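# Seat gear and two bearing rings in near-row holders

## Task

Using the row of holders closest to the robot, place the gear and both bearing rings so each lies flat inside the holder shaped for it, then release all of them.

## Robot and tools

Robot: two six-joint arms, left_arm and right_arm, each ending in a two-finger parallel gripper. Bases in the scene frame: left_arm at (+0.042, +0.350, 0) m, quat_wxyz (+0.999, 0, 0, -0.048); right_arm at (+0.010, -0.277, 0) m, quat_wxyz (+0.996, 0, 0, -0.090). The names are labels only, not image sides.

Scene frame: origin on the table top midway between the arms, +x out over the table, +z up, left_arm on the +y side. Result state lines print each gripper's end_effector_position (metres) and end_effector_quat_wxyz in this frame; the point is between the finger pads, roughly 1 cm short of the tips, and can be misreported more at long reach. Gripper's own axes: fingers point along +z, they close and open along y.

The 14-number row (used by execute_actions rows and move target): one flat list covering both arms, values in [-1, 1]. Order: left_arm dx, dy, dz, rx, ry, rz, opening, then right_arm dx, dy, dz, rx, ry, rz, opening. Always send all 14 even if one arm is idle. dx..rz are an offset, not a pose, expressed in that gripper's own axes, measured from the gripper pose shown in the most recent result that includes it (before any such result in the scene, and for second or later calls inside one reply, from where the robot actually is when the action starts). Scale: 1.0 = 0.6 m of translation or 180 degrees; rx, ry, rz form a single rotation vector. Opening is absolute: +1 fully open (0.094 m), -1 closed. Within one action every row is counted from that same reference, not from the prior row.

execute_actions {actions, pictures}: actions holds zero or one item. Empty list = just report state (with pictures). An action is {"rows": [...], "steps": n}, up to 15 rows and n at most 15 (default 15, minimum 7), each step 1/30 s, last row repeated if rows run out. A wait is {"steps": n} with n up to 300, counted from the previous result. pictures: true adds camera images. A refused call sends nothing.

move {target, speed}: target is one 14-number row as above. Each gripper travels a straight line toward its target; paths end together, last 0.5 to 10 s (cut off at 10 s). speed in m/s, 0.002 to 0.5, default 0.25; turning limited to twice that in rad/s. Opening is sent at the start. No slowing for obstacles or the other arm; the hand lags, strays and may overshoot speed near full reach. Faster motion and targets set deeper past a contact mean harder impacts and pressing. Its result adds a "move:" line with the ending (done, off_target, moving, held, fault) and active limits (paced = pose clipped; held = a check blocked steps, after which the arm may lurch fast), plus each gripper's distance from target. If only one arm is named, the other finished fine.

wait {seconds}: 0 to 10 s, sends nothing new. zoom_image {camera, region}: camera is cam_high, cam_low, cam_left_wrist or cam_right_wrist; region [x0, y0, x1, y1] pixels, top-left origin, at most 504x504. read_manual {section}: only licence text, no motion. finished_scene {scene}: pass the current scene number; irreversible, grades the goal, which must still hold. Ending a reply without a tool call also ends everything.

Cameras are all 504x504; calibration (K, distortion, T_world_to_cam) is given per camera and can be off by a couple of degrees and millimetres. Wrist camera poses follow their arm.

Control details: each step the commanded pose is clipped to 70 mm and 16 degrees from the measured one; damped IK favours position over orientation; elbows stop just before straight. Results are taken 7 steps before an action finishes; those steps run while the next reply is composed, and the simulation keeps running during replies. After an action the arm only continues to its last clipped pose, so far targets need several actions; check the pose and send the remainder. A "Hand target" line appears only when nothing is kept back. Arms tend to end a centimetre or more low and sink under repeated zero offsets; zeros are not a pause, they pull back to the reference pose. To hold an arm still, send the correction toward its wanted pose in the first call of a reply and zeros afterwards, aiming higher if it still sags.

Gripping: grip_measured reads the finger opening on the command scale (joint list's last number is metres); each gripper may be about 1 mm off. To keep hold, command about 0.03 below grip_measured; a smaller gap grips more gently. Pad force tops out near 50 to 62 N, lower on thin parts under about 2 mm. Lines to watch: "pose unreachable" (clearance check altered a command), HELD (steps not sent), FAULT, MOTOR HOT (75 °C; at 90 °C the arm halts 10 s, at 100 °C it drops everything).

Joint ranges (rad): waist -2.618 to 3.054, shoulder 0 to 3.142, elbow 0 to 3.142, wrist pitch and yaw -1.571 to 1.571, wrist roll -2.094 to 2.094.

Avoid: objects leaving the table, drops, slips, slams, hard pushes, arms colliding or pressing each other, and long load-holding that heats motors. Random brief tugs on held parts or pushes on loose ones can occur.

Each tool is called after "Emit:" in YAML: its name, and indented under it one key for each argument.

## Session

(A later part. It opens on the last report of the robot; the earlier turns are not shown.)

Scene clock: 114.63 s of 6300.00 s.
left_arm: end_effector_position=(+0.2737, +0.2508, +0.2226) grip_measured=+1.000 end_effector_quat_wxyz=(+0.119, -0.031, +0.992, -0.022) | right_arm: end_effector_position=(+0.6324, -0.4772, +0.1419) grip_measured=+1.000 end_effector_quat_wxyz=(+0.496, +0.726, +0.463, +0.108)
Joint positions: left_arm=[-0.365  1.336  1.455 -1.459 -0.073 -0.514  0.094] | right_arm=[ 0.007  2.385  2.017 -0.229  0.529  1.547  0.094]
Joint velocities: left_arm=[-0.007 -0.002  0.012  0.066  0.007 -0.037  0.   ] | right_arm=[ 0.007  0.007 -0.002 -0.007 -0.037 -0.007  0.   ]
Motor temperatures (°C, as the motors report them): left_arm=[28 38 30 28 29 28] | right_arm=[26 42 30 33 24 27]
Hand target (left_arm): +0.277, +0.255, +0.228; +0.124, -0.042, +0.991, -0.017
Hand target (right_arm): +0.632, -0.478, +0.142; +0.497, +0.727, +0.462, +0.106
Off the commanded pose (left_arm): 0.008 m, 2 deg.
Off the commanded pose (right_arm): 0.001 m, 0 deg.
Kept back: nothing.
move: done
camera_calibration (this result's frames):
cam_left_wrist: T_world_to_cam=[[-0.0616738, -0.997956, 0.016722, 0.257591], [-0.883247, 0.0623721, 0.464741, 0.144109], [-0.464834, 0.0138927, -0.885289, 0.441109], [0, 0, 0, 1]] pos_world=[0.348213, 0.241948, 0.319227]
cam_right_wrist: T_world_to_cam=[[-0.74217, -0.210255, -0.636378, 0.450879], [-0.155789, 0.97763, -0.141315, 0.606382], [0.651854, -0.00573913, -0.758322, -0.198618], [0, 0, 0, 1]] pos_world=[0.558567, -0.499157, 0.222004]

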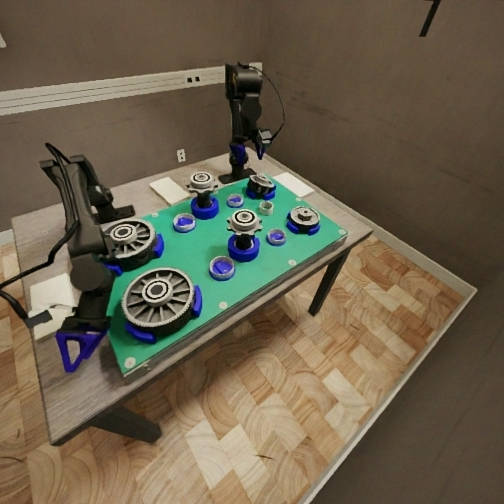

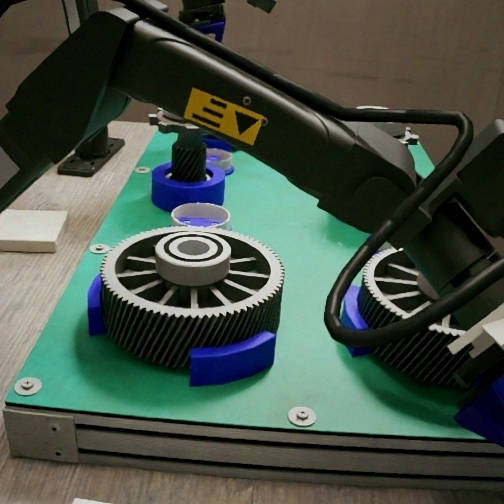

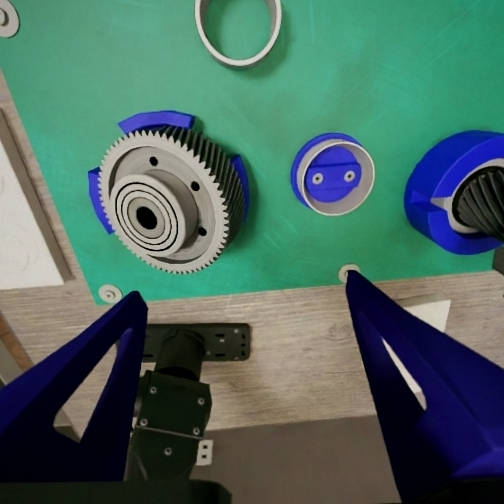

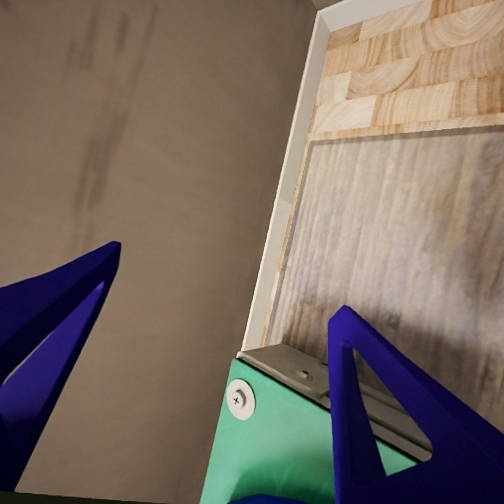

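Emit:
move:
  target: [0.014,0.108,0.09,-0.014,0.076,0.02,0.7,0,0,0,0,0,0,1]

Scene clock: 116.07 s of 6300.00 s.
left_arm: end_effector_position=(+0.2770, +0.3091, +0.1668) grip_measured=+0.702 end_effector_quat_wxyz=(+0.005, -0.000, +1.000, +0.001) | right_arm: end_effector_position=(+0.6329, -0.4765, +0.1416) grip_measured=+1.000 end_effector_quat_wxyz=(+0.495, +0.726, +0.464, +0.110)
Joint positions: left_arm=[-0.083  1.443  1.341 -1.46  -0.004 -0.179  0.08 ] | right_arm=[ 0.007  2.385  2.017 -0.229  0.524  1.547  0.094]
Joint velocities: left_arm=[ 0.007  0.027  0.007 -0.022 -0.022  0.007  0.001] | right_arm=[-0.022  0.007 -0.012  0.022  0.022  0.007  0.   ]
Motor temperatures (°C, as the motors report them): left_arm=[28 37 30 28 29 28] | right_arm=[26 42 30 33 24 27]
Hand target (left_arm): +0.274, +0.310, +0.165; -0.003, +0.002, +1.000, -0.001
Hand target (right_arm): +0.632, -0.477, +0.142; +0.496, +0.726, +0.463, +0.108
Off the commanded pose (left_arm): 0.005 m, 1 deg.
Off the commanded pose (right_arm): 0.001 m, 0 deg.
Kept back: nothing.
move: done
camera_calibration (this result's frames):
cam_left_wrist: T_world_to_cam=[[-0.121415, -0.992565, -0.00849704, 0.336029], [-0.75014, 0.0861479, 0.655644, 0.0932659], [-0.650037, 0.0859792, -0.755023, 0.399727], [0, 0, 0, 1]] pos_world=[0.370599, 0.291128, 0.243509]
cam_right_wrist: T_world_to_cam=[[-0.740886, -0.211263, -0.637539, 0.450104], [-0.159519, 0.977429, -0.138517, 0.607619], [0.652412, -0.000926014, -0.757864, -0.19725], [0, 0, 0, 1]] pos_world=[0.559091, -0.498996, 0.221635]

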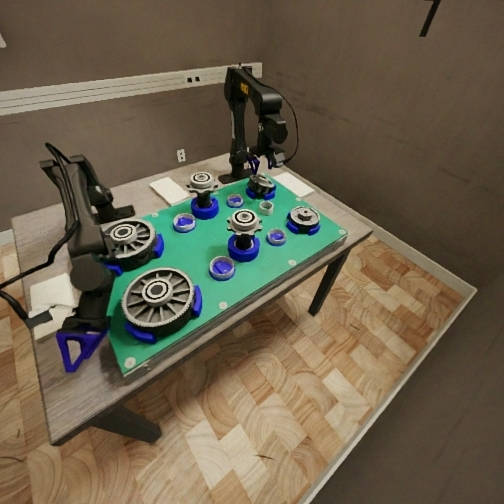

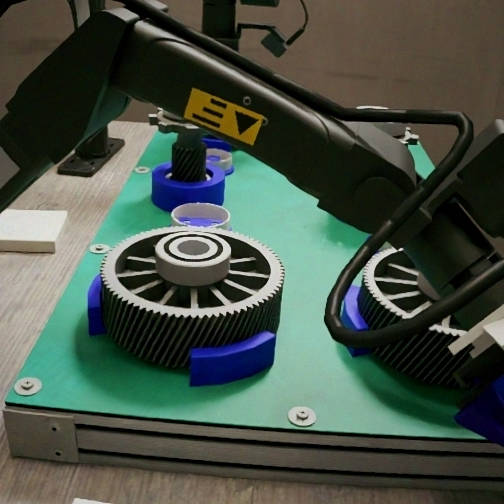

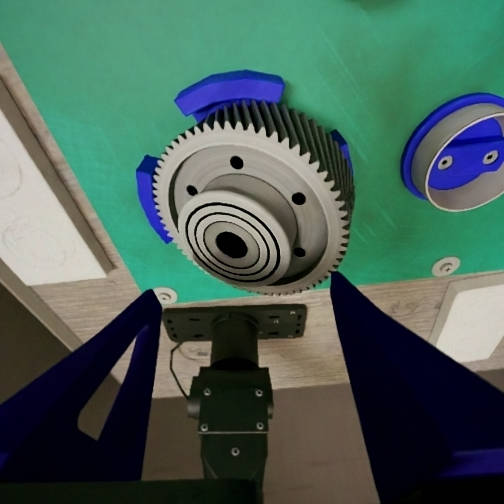

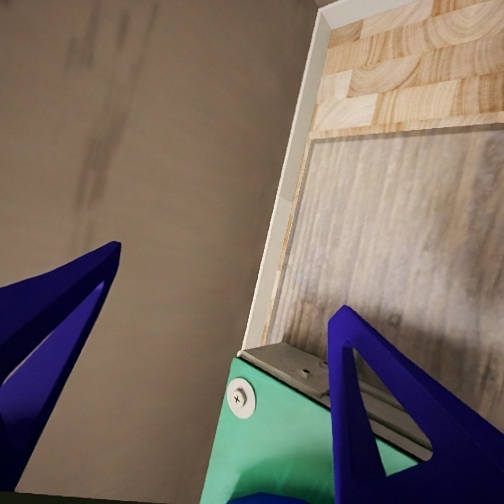

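Emit:
move:
  target: [-0.005,0.008,0.055,0.07,0,0,0.55,0,0,0,0,0,0,1]
  speed: 0.06

Scene clock: 118.60 s of 6300.00 s.
left_arm: end_effector_position=(+0.2786, +0.3123, +0.1343) grip_measured=+0.552 end_effector_quat_wxyz=(-0.005, -0.002, +0.995, -0.102) | right_arm: end_effector_position=(+0.6334, -0.4759, +0.1414) grip_measured=+1.000 end_effector_quat_wxyz=(+0.494, +0.726, +0.465, +0.111)
Joint positions: left_arm=[ 0.086  1.443  1.197 -1.332  0.205 -0.013  0.073] | right_arm=[ 0.007  2.385  2.017 -0.229  0.52   1.548  0.094]
Joint velocities: left_arm=[-0.007 -0.022  0.022  0.051  0.066  0.007  0.   ] | right_arm=[ 0.002  0.002  0.002  0.007  0.037 -0.051  0.   ]
Motor temperatures (°C, as the motors report them): left_arm=[28 36 30 28 28 28] | right_arm=[26 43 30 33 24 27]
Hand target (left_arm): +0.280, +0.312, +0.133; +0.004, -0.000, +0.994, -0.109
Hand target (right_arm): +0.633, -0.477, +0.142; +0.495, +0.726, +0.464, +0.109
Off the commanded pose (left_arm): 0.003 m, 1 deg.
Off the commanded pose (right_arm): 0.001 m, 0 deg.
Kept back: nothing.
move: done
camera_calibration (this result's frames):
cam_left_wrist: T_world_to_cam=[[-0.116493, -0.973129, 0.19862, 0.303847], [-0.738167, 0.218627, 0.63821, 0.073082], [-0.664484, -0.0722682, -0.7438, 0.427809], [0, 0, 0, 1]] pos_world=[0.373615, 0.310622, 0.211212]
cam_right_wrist: T_world_to_cam=[[-0.739599, -0.212262, -0.6387, 0.44933], [-0.163249, 0.977205, -0.135721, 0.608848], [0.65295, 0.00388831, -0.757391, -0.195874], [0, 0, 0, 1]] pos_world=[0.559614, -0.498832, 0.221267]

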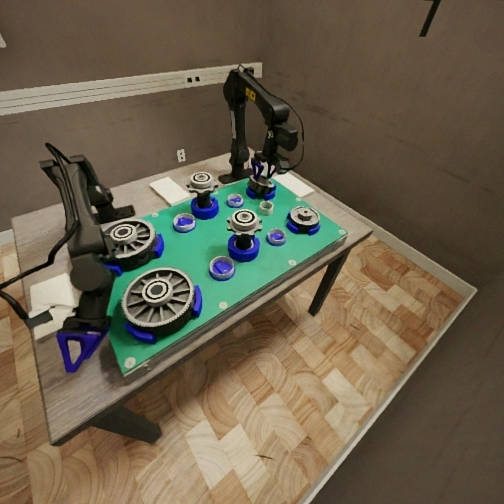

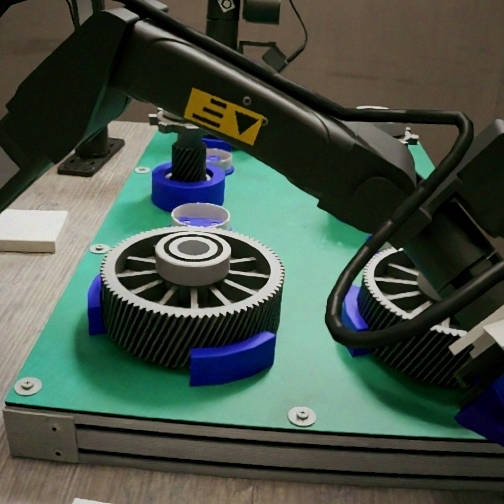

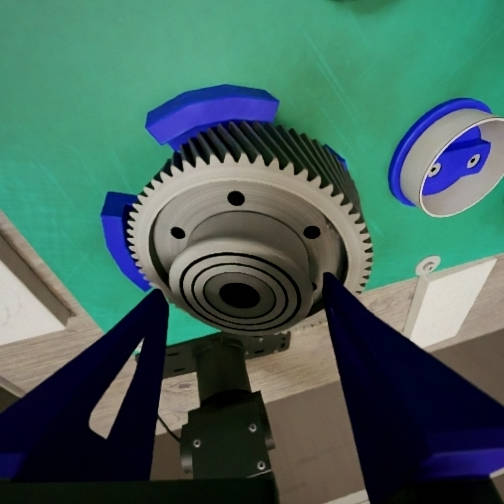

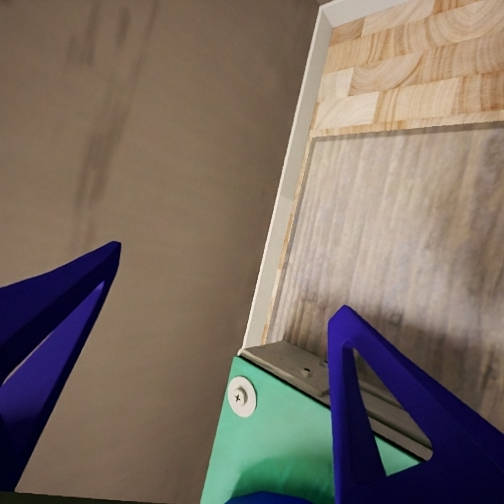

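Emit:
move:
  target: [0,0,0.03,0,0,0,0.55,0,0,0,0,0,0,1]
  speed: 0.03

Emit:
move:
  target: [0,0,0,0,0,0,0.1,0,0,0,0,0,0,1]

Emit:
move:
  target: [-0.01,0.015,-0.03,-0.07,0,0,0.1,0,0,0,0,0,0,1]
  speed: 0.04

Scene clock: 119.77 s of 6300.00 s.
left_arm: end_effector_position=(+0.2759, +0.3116, +0.1261) grip_measured=+0.552 end_effector_quat_wxyz=(-0.010, -0.004, +0.995, -0.104) | right_arm: end_effector_position=(+0.6339, -0.4752, +0.1411) grip_measured=+1.000 end_effector_quat_wxyz=(+0.493, +0.726, +0.466, +0.113)
Joint positions: left_arm=[ 0.086  1.443  1.164 -1.309  0.209 -0.015  0.073] | right_arm=[ 0.007  2.385  2.017 -0.229  0.515  1.548  0.094]
Joint velocities: left_arm=[ 0.002  0.002 -0.002 -0.066  0.022  0.007 -0.001] | right_arm=[-0.017  0.002  0.007  0.022  0.022  0.066  0.   ]
Motor temperatures (°C, as the motors report them): left_arm=[28 36 30 28 28 28] | right_arm=[26 43 30 33 24 27]
Hand target (left_arm): +0.278, +0.309, +0.117; -0.005, -0.002, +0.995, -0.103
Hand target (right_arm): +0.633, -0.476, +0.141; +0.494, +0.726, +0.465, +0.111
Off the commanded pose (left_arm): 0.010 m, 1 deg.
Off the commanded pose (right_arm): 0.001 m, 0 deg.
Kept back: nothing.
move: done
camera_calibration (this result's frames):
cam_left_wrist: T_world_to_cam=[[-0.112173, -0.972648, 0.203405, 0.302601], [-0.73198, 0.219316, 0.645063, 0.0737339], [-0.672029, -0.0765292, -0.73656, 0.422421], [0, 0, 0, 1]] pos_world=[0.371794, 0.310481, 0.202025]
cam_right_wrist: T_world_to_cam=[[-0.738308, -0.213251, -0.639863, 0.448559], [-0.16698, 0.976959, -0.132926, 0.61007], [0.653467, 0.00870373, -0.756905, -0.19449], [0, 0, 0, 1]] pos_world=[0.560137, -0.498665, 0.2209]

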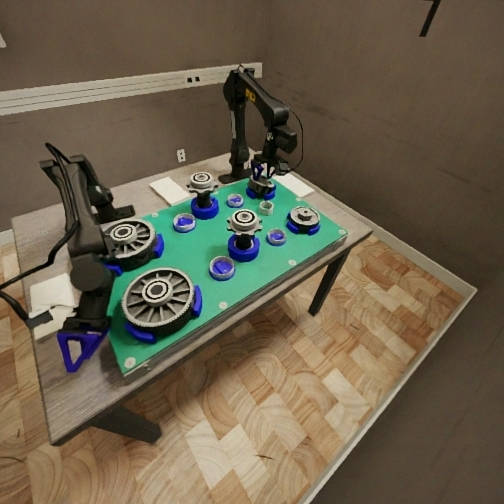

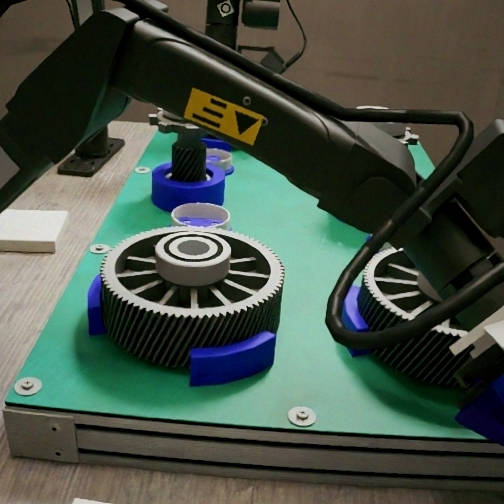

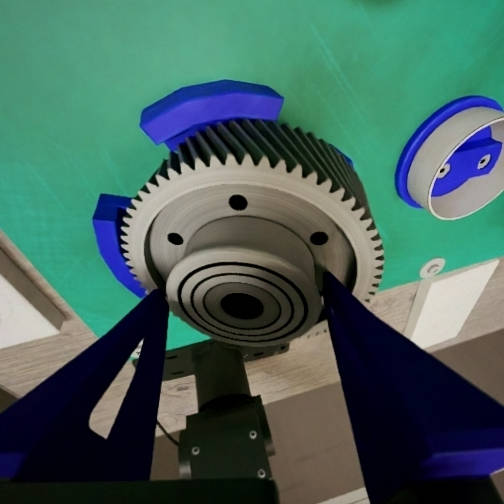

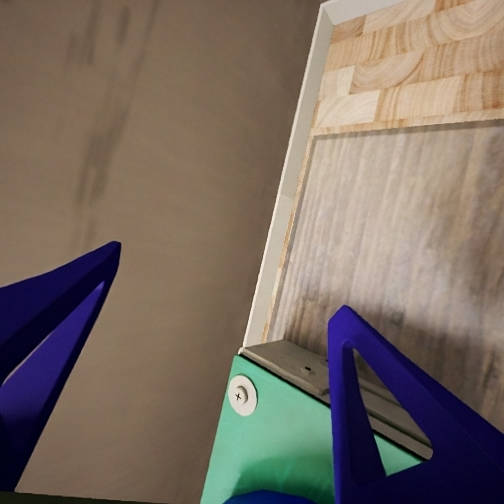

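Scene clock: 120.27 s of 6300.00 s.
left_arm: end_effector_position=(+0.2759, +0.3103, +0.1264) grip_measured=+0.238 end_effector_quat_wxyz=(-0.010, -0.004, +0.994, -0.108) | right_arm: end_effector_position=(+0.6344, -0.4745, +0.1409) grip_measured=+1.000 end_effector_quat_wxyz=(+0.492, +0.726, +0.467, +0.115)
Joint positions: left_arm=[ 0.086  1.443  1.164 -1.309  0.217 -0.016  0.058] | right_arm=[ 0.007  2.385  2.017 -0.229  0.51   1.549  0.094]
Joint velocities: left_arm=[-0.007 -0.017  0.022 -0.007 -0.066 -0.022  0.001] | right_arm=[-0.017 -0.007 -0.002 -0.022 -0.007 -0.11   0.   ]
Motor temperatures (°C, as the motors report them): left_arm=[28 36 30 28 28 28] | right_arm=[26 43 30 33 24 27]
Hand target (left_arm): +0.276, +0.312, +0.126; -0.010, -0.004, +0.995, -0.104
Hand target (right_arm): +0.634, -0.475, +0.141; +0.493, +0.726, +0.466, +0.113
Off the commanded pose (left_arm): 0.001 m, 0 deg.
Off the commanded pose (right_arm): 0.001 m, 0 deg.
Kept back: nothing.
move: done
camera_calibration (this result's frames):
cam_left_wrist: T_world_to_cam=[[-0.111267, -0.971089, 0.211201, 0.299463], [-0.732025, 0.223821, 0.643462, 0.0726567], [-0.67213, -0.0830081, -0.735765, 0.424469], [0, 0, 0, 1]] pos_world=[0.371805, 0.309777, 0.202311]
cam_right_wrist: T_world_to_cam=[[-0.736997, -0.213842, -0.641176, 0.447956], [-0.170196, 0.976779, -0.13014, 0.611049], [0.654117, 0.0132126, -0.756278, -0.193321], [0, 0, 0, 1]] pos_world=[0.560595, -0.498514, 0.220537]

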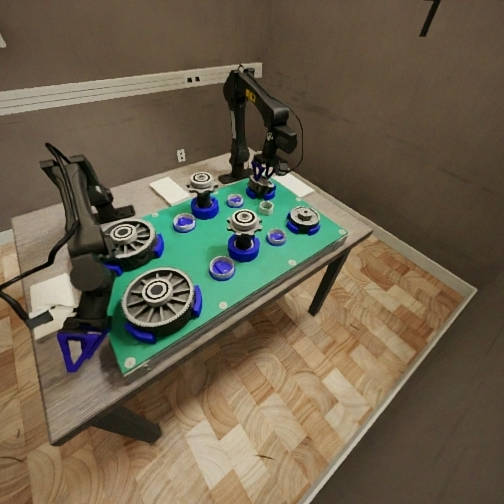

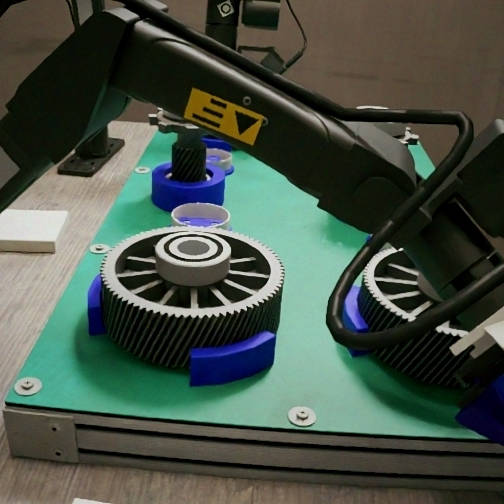

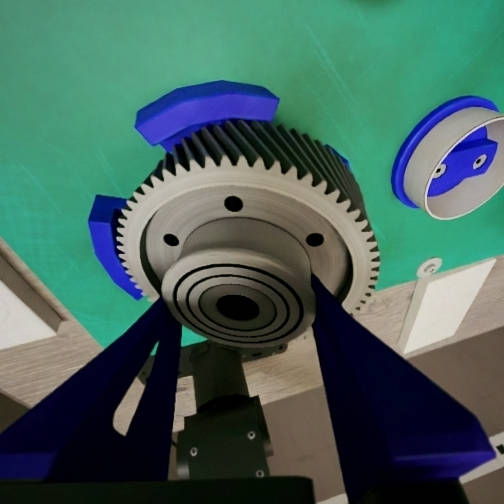

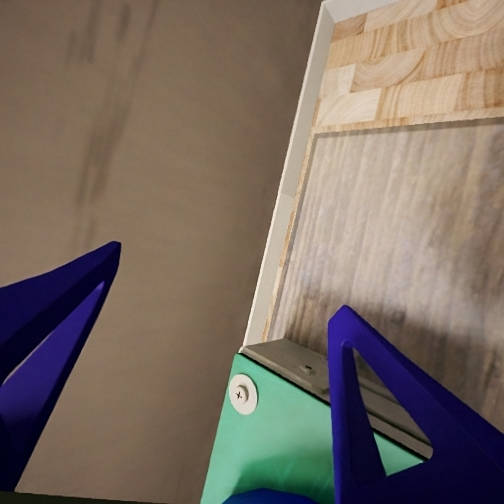

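Scene clock: 123.23 s of 6300.00 s.
left_arm: end_effector_position=(+0.2764, +0.3070, +0.1300) grip_measured=+0.238 end_effector_quat_wxyz=(-0.027, -0.001, +0.999, -0.043) | right_arm: end_effector_position=(+0.6348, -0.4738, +0.1407) grip_measured=+1.000 end_effector_quat_wxyz=(+0.490, +0.726, +0.468, +0.117)
Joint positions: left_arm=[-0.02   1.481  1.224 -1.358  0.093 -0.115  0.058] | right_arm=[ 0.007  2.385  2.017 -0.229  0.505  1.549  0.094]
Joint velocities: left_arm=[ 0.007 -0.002 -0.007 -0.007  0.037 -0.037  0.001] | right_arm=[ 0.012 -0.017  0.002 -0.066 -0.007 -0.022  0.   ]
Motor temperatures (°C, as the motors report them): left_arm=[28 35 30 28 29 28] | right_arm=[26 43 30 33 24 27]
Hand target (left_arm): +0.282, +0.323, +0.143; -0.009, -0.004, +1.000, +0.000
Hand target (right_arm): +0.634, -0.475, +0.141; +0.492, +0.726, +0.467, +0.115
Off the commanded pose (left_arm): 0.021 m, 6 deg.
Off the commanded pose (right_arm): 0.001 m, 0 deg.
Kept back: nothing.
move: off_target (left_arm)
camera_calibration (this result's frames):
cam_left_wrist: T_world_to_cam=[[-0.118783, -0.989013, 0.0880031, 0.319181], [-0.707307, 0.146485, 0.691563, 0.0820425], [-0.696856, 0.0199006, -0.716935, 0.399992], [0, 0, 0, 1]] pos_world=[0.374679, 0.295696, 0.201942]
cam_right_wrist: T_world_to_cam=[[-0.735701, -0.214811, -0.64234, 0.447189], [-0.173928, 0.976489, -0.12735, 0.612257], [0.654594, 0.01803, -0.755765, -0.191922], [0, 0, 0, 1]] pos_world=[0.561117, -0.49834, 0.220171]

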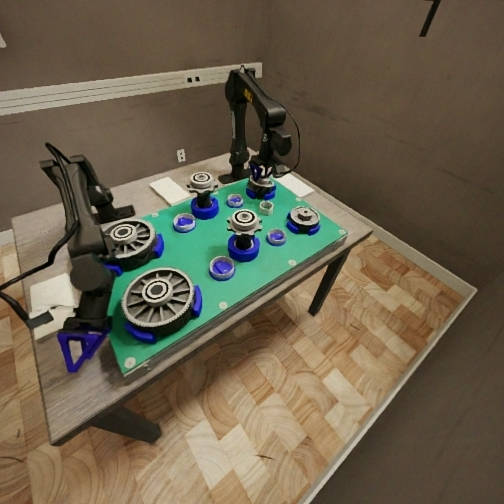

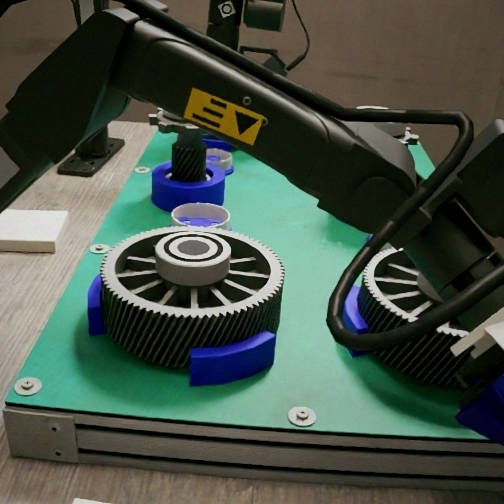

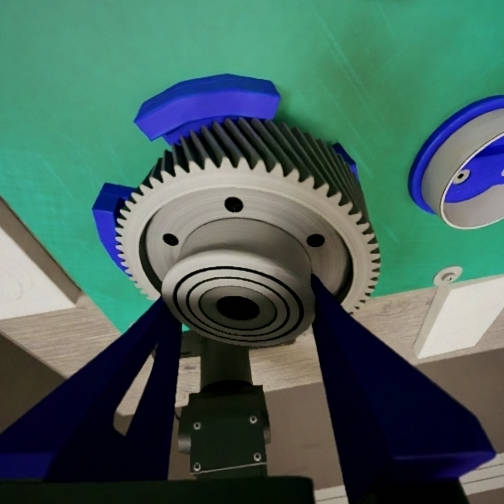

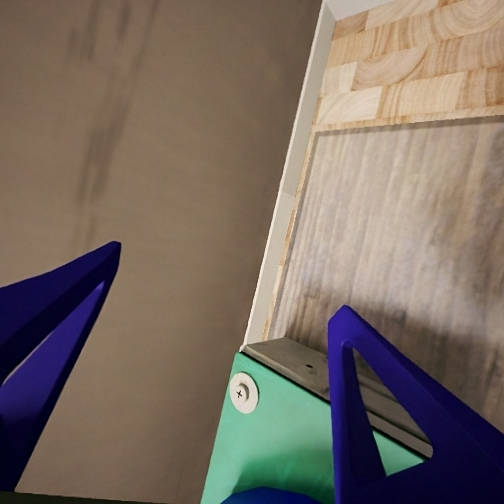

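Heavy gear; lifting more and shifting toward +x/+y.

Emit:
move:
  target: [-0.03,0.02,-0.045,-0.05,-0.03,0,0.1,0,0,0,0,0,0,1]
  speed: 0.04

Scene clock: 126.00 s of 6300.00 s.
left_arm: end_effector_position=(+0.2771, +0.3122, +0.1271) grip_measured=+0.238 end_effector_quat_wxyz=(-0.036, +0.004, +0.999, +0.011) | right_arm: end_effector_position=(+0.6353, -0.4731, +0.1404) grip_measured=+1.000 end_effector_quat_wxyz=(+0.489, +0.725, +0.469, +0.119)
Joint positions: left_arm=[-0.075  1.512  1.243 -1.377 -0.01  -0.163  0.058] | right_arm=[ 0.007  2.385  2.017 -0.229  0.5    1.55   0.094]
Joint velocities: left_arm=[ 0.012 -0.002 -0.022 -0.037 -0.007 -0.037  0.   ] | right_arm=[ 0.012  0.002 -0.007 -0.066 -0.066 -0.051  0.   ]
Motor temperatures (°C, as the motors report them): left_arm=[28 35 31 28 29 28] | right_arm=[26 43 30 33 24 27]
Hand target (left_arm): +0.294, +0.321, +0.155; +0.021, -0.003, +0.999, +0.034
Hand target (right_arm): +0.635, -0.474, +0.141; +0.490, +0.725, +0.468, +0.117
Off the commanded pose (left_arm): 0.035 m, 7 deg.
Off the commanded pose (right_arm): 0.001 m, 0 deg.
Kept back: nothing.
move: off_target (left_arm)
camera_calibration (this result's frames):
cam_left_wrist: T_world_to_cam=[[-0.130235, -0.991331, -0.0173854, 0.341942], [-0.692721, 0.0784322, 0.716929, 0.0977611], [-0.70935, 0.105412, -0.69693, 0.372486], [0, 0, 0, 1]] pos_world=[0.376477, 0.292045, 0.195454]
cam_right_wrist: T_world_to_cam=[[-0.7344, -0.215771, -0.643505, 0.446424], [-0.177662, 0.976177, -0.124562, 0.613457], [0.655051, 0.0228482, -0.755239, -0.190515], [0, 0, 0, 1]] pos_world=[0.561639, -0.498164, 0.219805]

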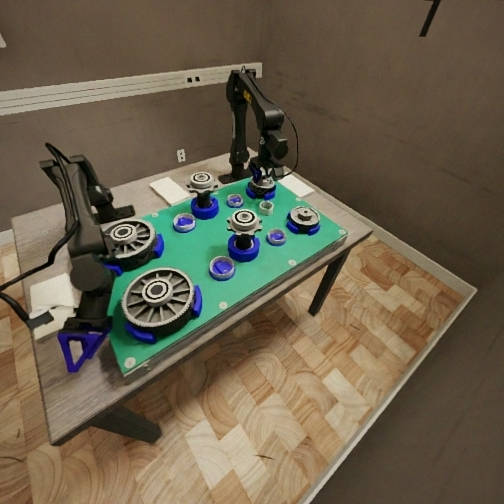

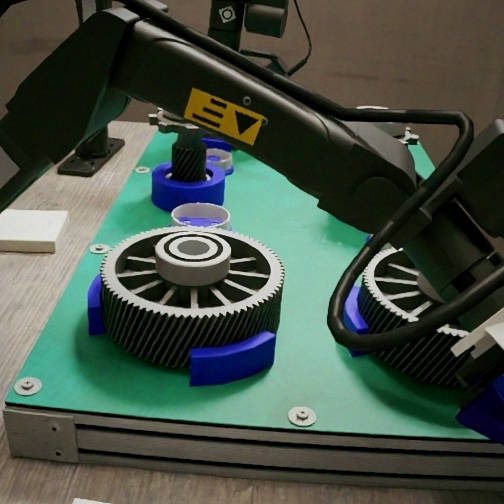

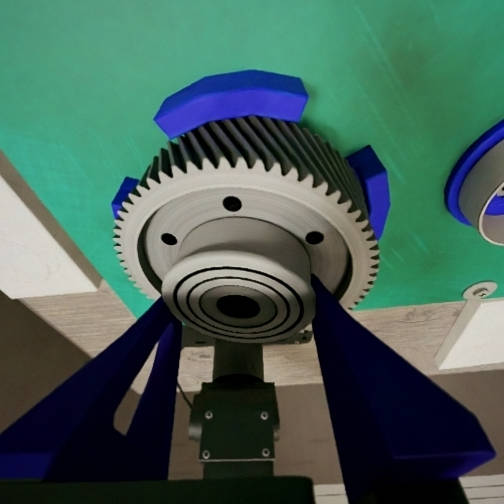

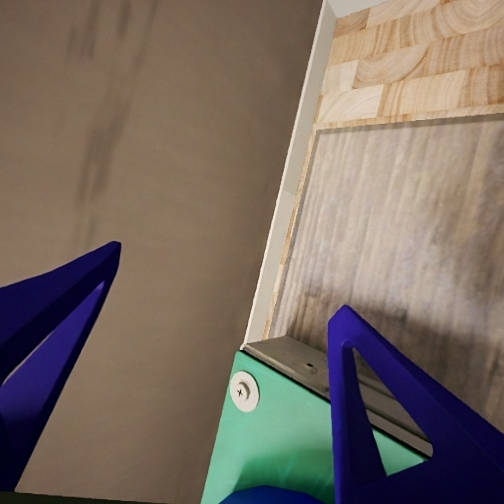

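Off the block now; lowering and releasing.

Emit:
move:
  target: [-0.01,-0.005,-0.01,0,-0.03,0,0.1,0,0,0,0,0,0,1]
  speed: 0.02

Emit:
move:
  target: [0,0,0,0,0,0,0.55,0,0,0,0,0,0,1]

Emit:
move:
  target: [0,0,-0.1,0,0,0,0.55,0,0,0,0,0,0,1]

Scene clock: 128.87 s of 6300.00 s.
left_arm: end_effector_position=(+0.2759, +0.3112, +0.1248) grip_measured=+0.238 end_effector_quat_wxyz=(-0.024, +0.007, +1.000, +0.018) | right_arm: end_effector_position=(+0.6358, -0.4725, +0.1402) grip_measured=+1.000 end_effector_quat_wxyz=(+0.488, +0.725, +0.470, +0.121)
Joint positions: left_arm=[-0.092  1.487  1.212 -1.348 -0.026 -0.174  0.058] | right_arm=[ 0.007  2.385  2.017 -0.229  0.495  1.55   0.094]
Joint velocities: left_arm=[-0.002 -0.002 -0.017 -0.007  0.037 -0.037 -0.001] | right_arm=[ 0.007 -0.007 -0.002  0.007 -0.007 -0.022  0.   ]
Motor temperatures (°C, as the motors report them): left_arm=[28 35 31 28 29 28] | right_arm=[26 43 30 33 24 27]
Hand target (left_arm): +0.283, +0.309, +0.133; +0.010, +0.004, +1.000, +0.011
Hand target (right_arm): +0.635, -0.473, +0.140; +0.489, +0.725, +0.469, +0.119
Off the commanded pose (left_arm): 0.011 m, 4 deg.
Off the commanded pose (right_arm): 0.001 m, 0 deg.
Kept back: nothing.
move: off_target (left_arm)
camera_calibration (this result's frames):
cam_left_wrist: T_world_to_cam=[[-0.136325, -0.990099, -0.0334472, 0.344104], [-0.710192, 0.0741347, 0.700094, 0.106921], [-0.690683, 0.119194, -0.713267, 0.36271], [0, 0, 0, 1]] pos_world=[0.373362, 0.289538, 0.195363]
cam_right_wrist: T_world_to_cam=[[-0.733084, -0.216332, -0.644817, 0.44583], [-0.18088, 0.975936, -0.12178, 0.614416], [0.655645, 0.0273599, -0.754573, -0.189323], [0, 0, 0, 1]] pos_world=[0.562095, -0.498004, 0.219444]

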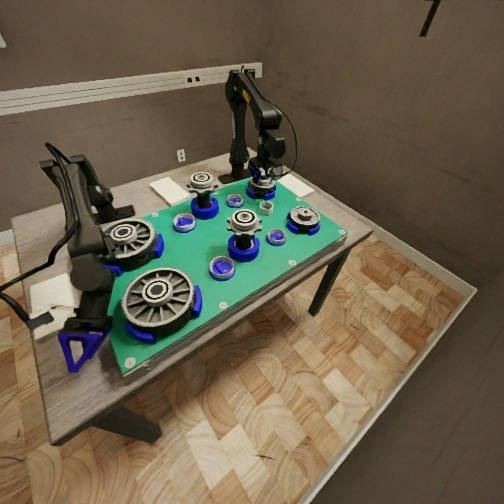

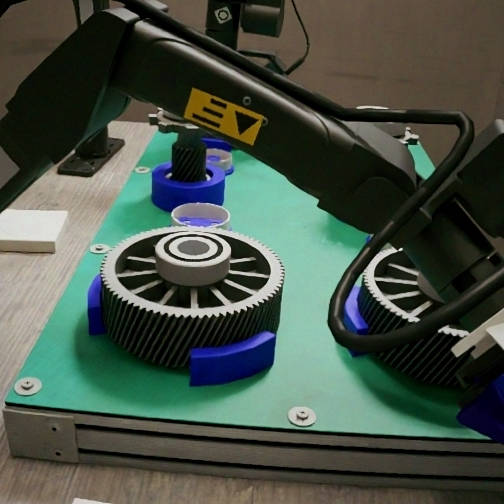

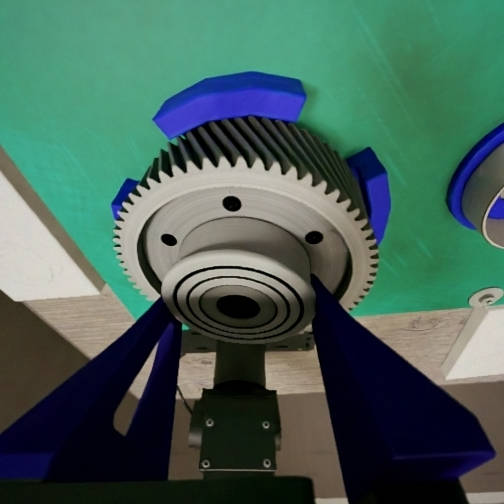

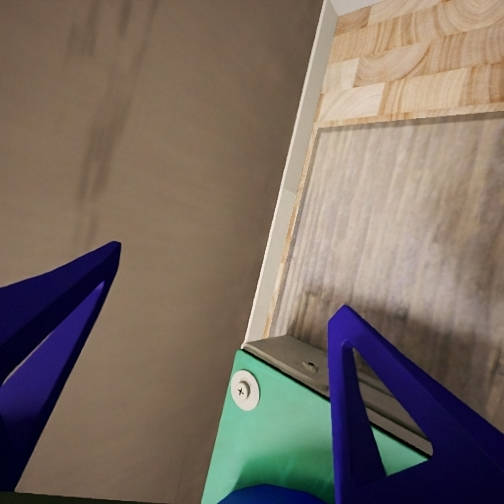

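Scene clock: 129.37 s of 6300.00 s.
left_arm: end_effector_position=(+0.2758, +0.3109, +0.1248) grip_measured=+0.548 end_effector_quat_wxyz=(-0.024, +0.007, +1.000, +0.017) | right_arm: end_effector_position=(+0.6362, -0.4718, +0.1400) grip_measured=+1.000 end_effector_quat_wxyz=(+0.487, +0.725, +0.471, +0.123)
Joint positions: left_arm=[-0.092  1.487  1.212 -1.348 -0.024 -0.174  0.073] | right_arm=[ 0.007  2.385  2.017 -0.229  0.491  1.551  0.094]
Joint velocities: left_arm=[-0.007  0.002 -0.022  0.066  0.007  0.007 -0.   ] | right_arm=[-0.012  0.002 -0.002 -0.022  0.11  -0.022  0.   ]
Motor temperatures (°C, as the motors report them): left_arm=[28 34 31 28 29 28] | right_arm=[26 43 30 33 24 27]
Hand target (left_arm): +0.276, +0.311, +0.125; -0.024, +0.007, +1.000, +0.018
Hand target (right_arm): +0.636, -0.472, +0.140; +0.488, +0.725, +0.470, +0.121
Off the commanded pose (left_arm): 0.000 m, 0 deg.
Off the commanded pose (right_arm): 0.001 m, 0 deg.
Kept back: nothing.
move: done
camera_calibration (this result's frames):
cam_left_wrist: T_world_to_cam=[[-0.136237, -0.990174, -0.0315459, 0.343527], [-0.709951, 0.0753733, 0.700206, 0.106441], [-0.690948, 0.11779, -0.713243, 0.363206], [0, 0, 0, 1]] pos_world=[0.373325, 0.289346, 0.195361]
cam_right_wrist: T_world_to_cam=[[-0.73187, -0.217177, -0.64591, 0.445135], [-0.184311, 0.975614, -0.119195, 0.615501], [0.656045, 0.0318131, -0.754051, -0.188019], [0, 0, 0, 1]] pos_world=[0.562574, -0.497837, 0.219106]

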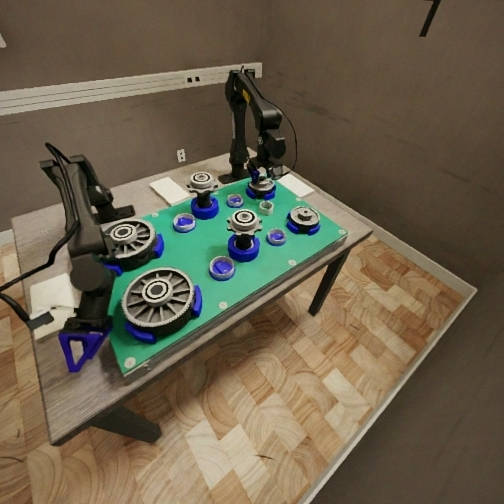

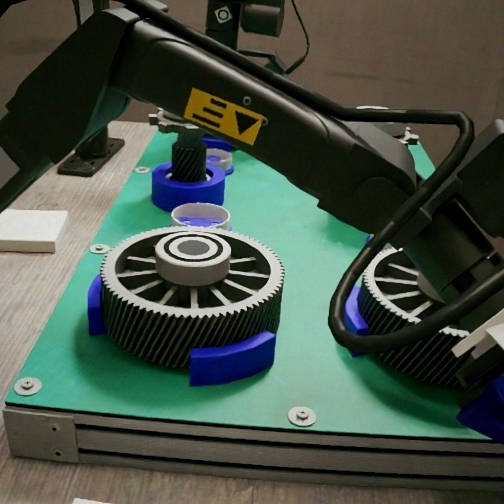

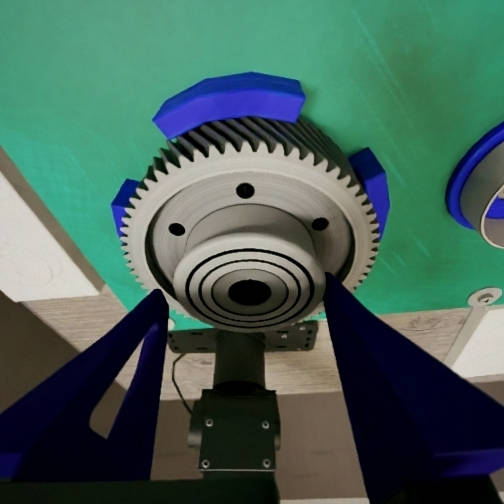

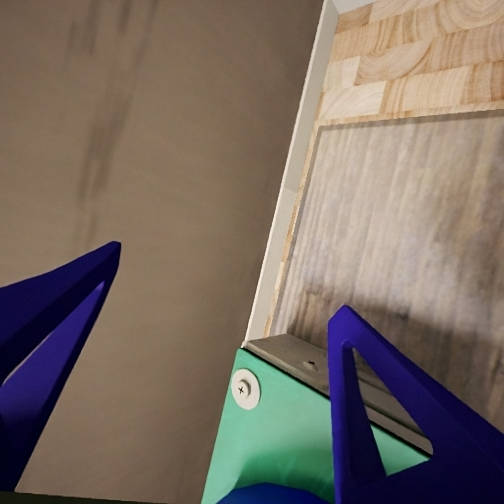

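Scene clock: 130.40 s of 6300.00 s.
left_arm: end_effector_position=(+0.2766, +0.3107, +0.1808) grip_measured=+0.548 end_effector_quat_wxyz=(-0.024, +0.007, +1.000, +0.017) | right_arm: end_effector_position=(+0.6367, -0.4711, +0.1398) grip_measured=+1.000 end_effector_quat_wxyz=(+0.486, +0.725, +0.472, +0.125)
Joint positions: left_arm=[-0.092  1.507  1.453 -1.571 -0.024 -0.174  0.073] | right_arm=[ 0.007  2.385  2.017 -0.229  0.486  1.551  0.094]
Joint velocities: left_arm=[ 0.002 -0.017 -0.002 -0.051 -0.022 -0.007 -0.   ] | right_arm=[-0.002 -0.007 -0.007 -0.007 -0.037  0.007  0.   ]
Motor temperatures (°C, as the motors report them): left_arm=[28 34 31 28 29 28] | right_arm=[26 43 30 33 24 27]
Hand target (left_arm): +0.278, +0.310, +0.185; -0.023, +0.007, +1.000, +0.016
Hand target (right_arm): +0.636, -0.472, +0.140; +0.487, +0.725, +0.471, +0.123
Off the commanded pose (left_arm): 0.005 m, 0 deg.
Off the commanded pose (right_arm): 0.001 m, 0 deg.
joint sent to its limit (left arm) — the command would take joint 4 (wrist pitch) past its lower limit, so that joint was sent only as far as its limit.
Kept back: nothing.
move: done
camera_calibration (this result's frames):
cam_left_wrist: T_world_to_cam=[[-0.136272, -0.990167, -0.0316037, 0.345271], [-0.709163, 0.0752241, 0.70102, 0.0674718], [-0.69175, 0.117942, -0.712441, 0.403786], [0, 0, 0, 1]] pos_world=[0.374218, 0.289177, 0.251287]
cam_right_wrist: T_world_to_cam=[[-0.730562, -0.218109, -0.647077, 0.444376], [-0.188046, 0.975237, -0.116413, 0.61668], [0.656444, 0.0366329, -0.753485, -0.18659], [0, 0, 0, 1]] pos_world=[0.563094, -0.497651, 0.218742]

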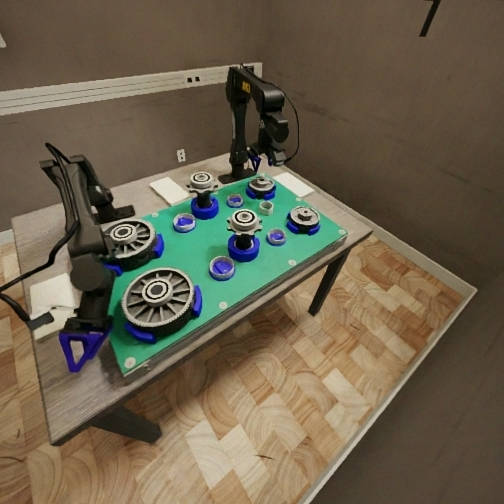

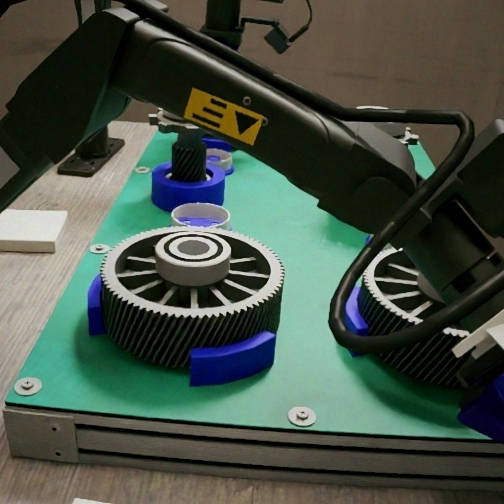

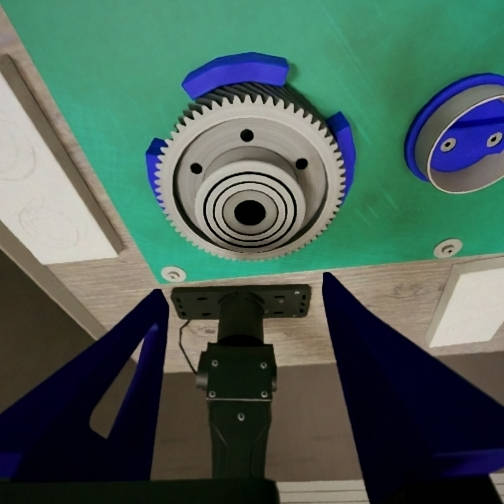

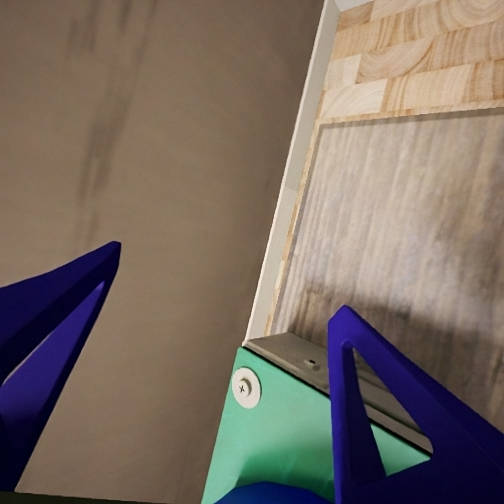

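Emit:
finished_scene:
  scene: 1

The scene is finished: the task was done.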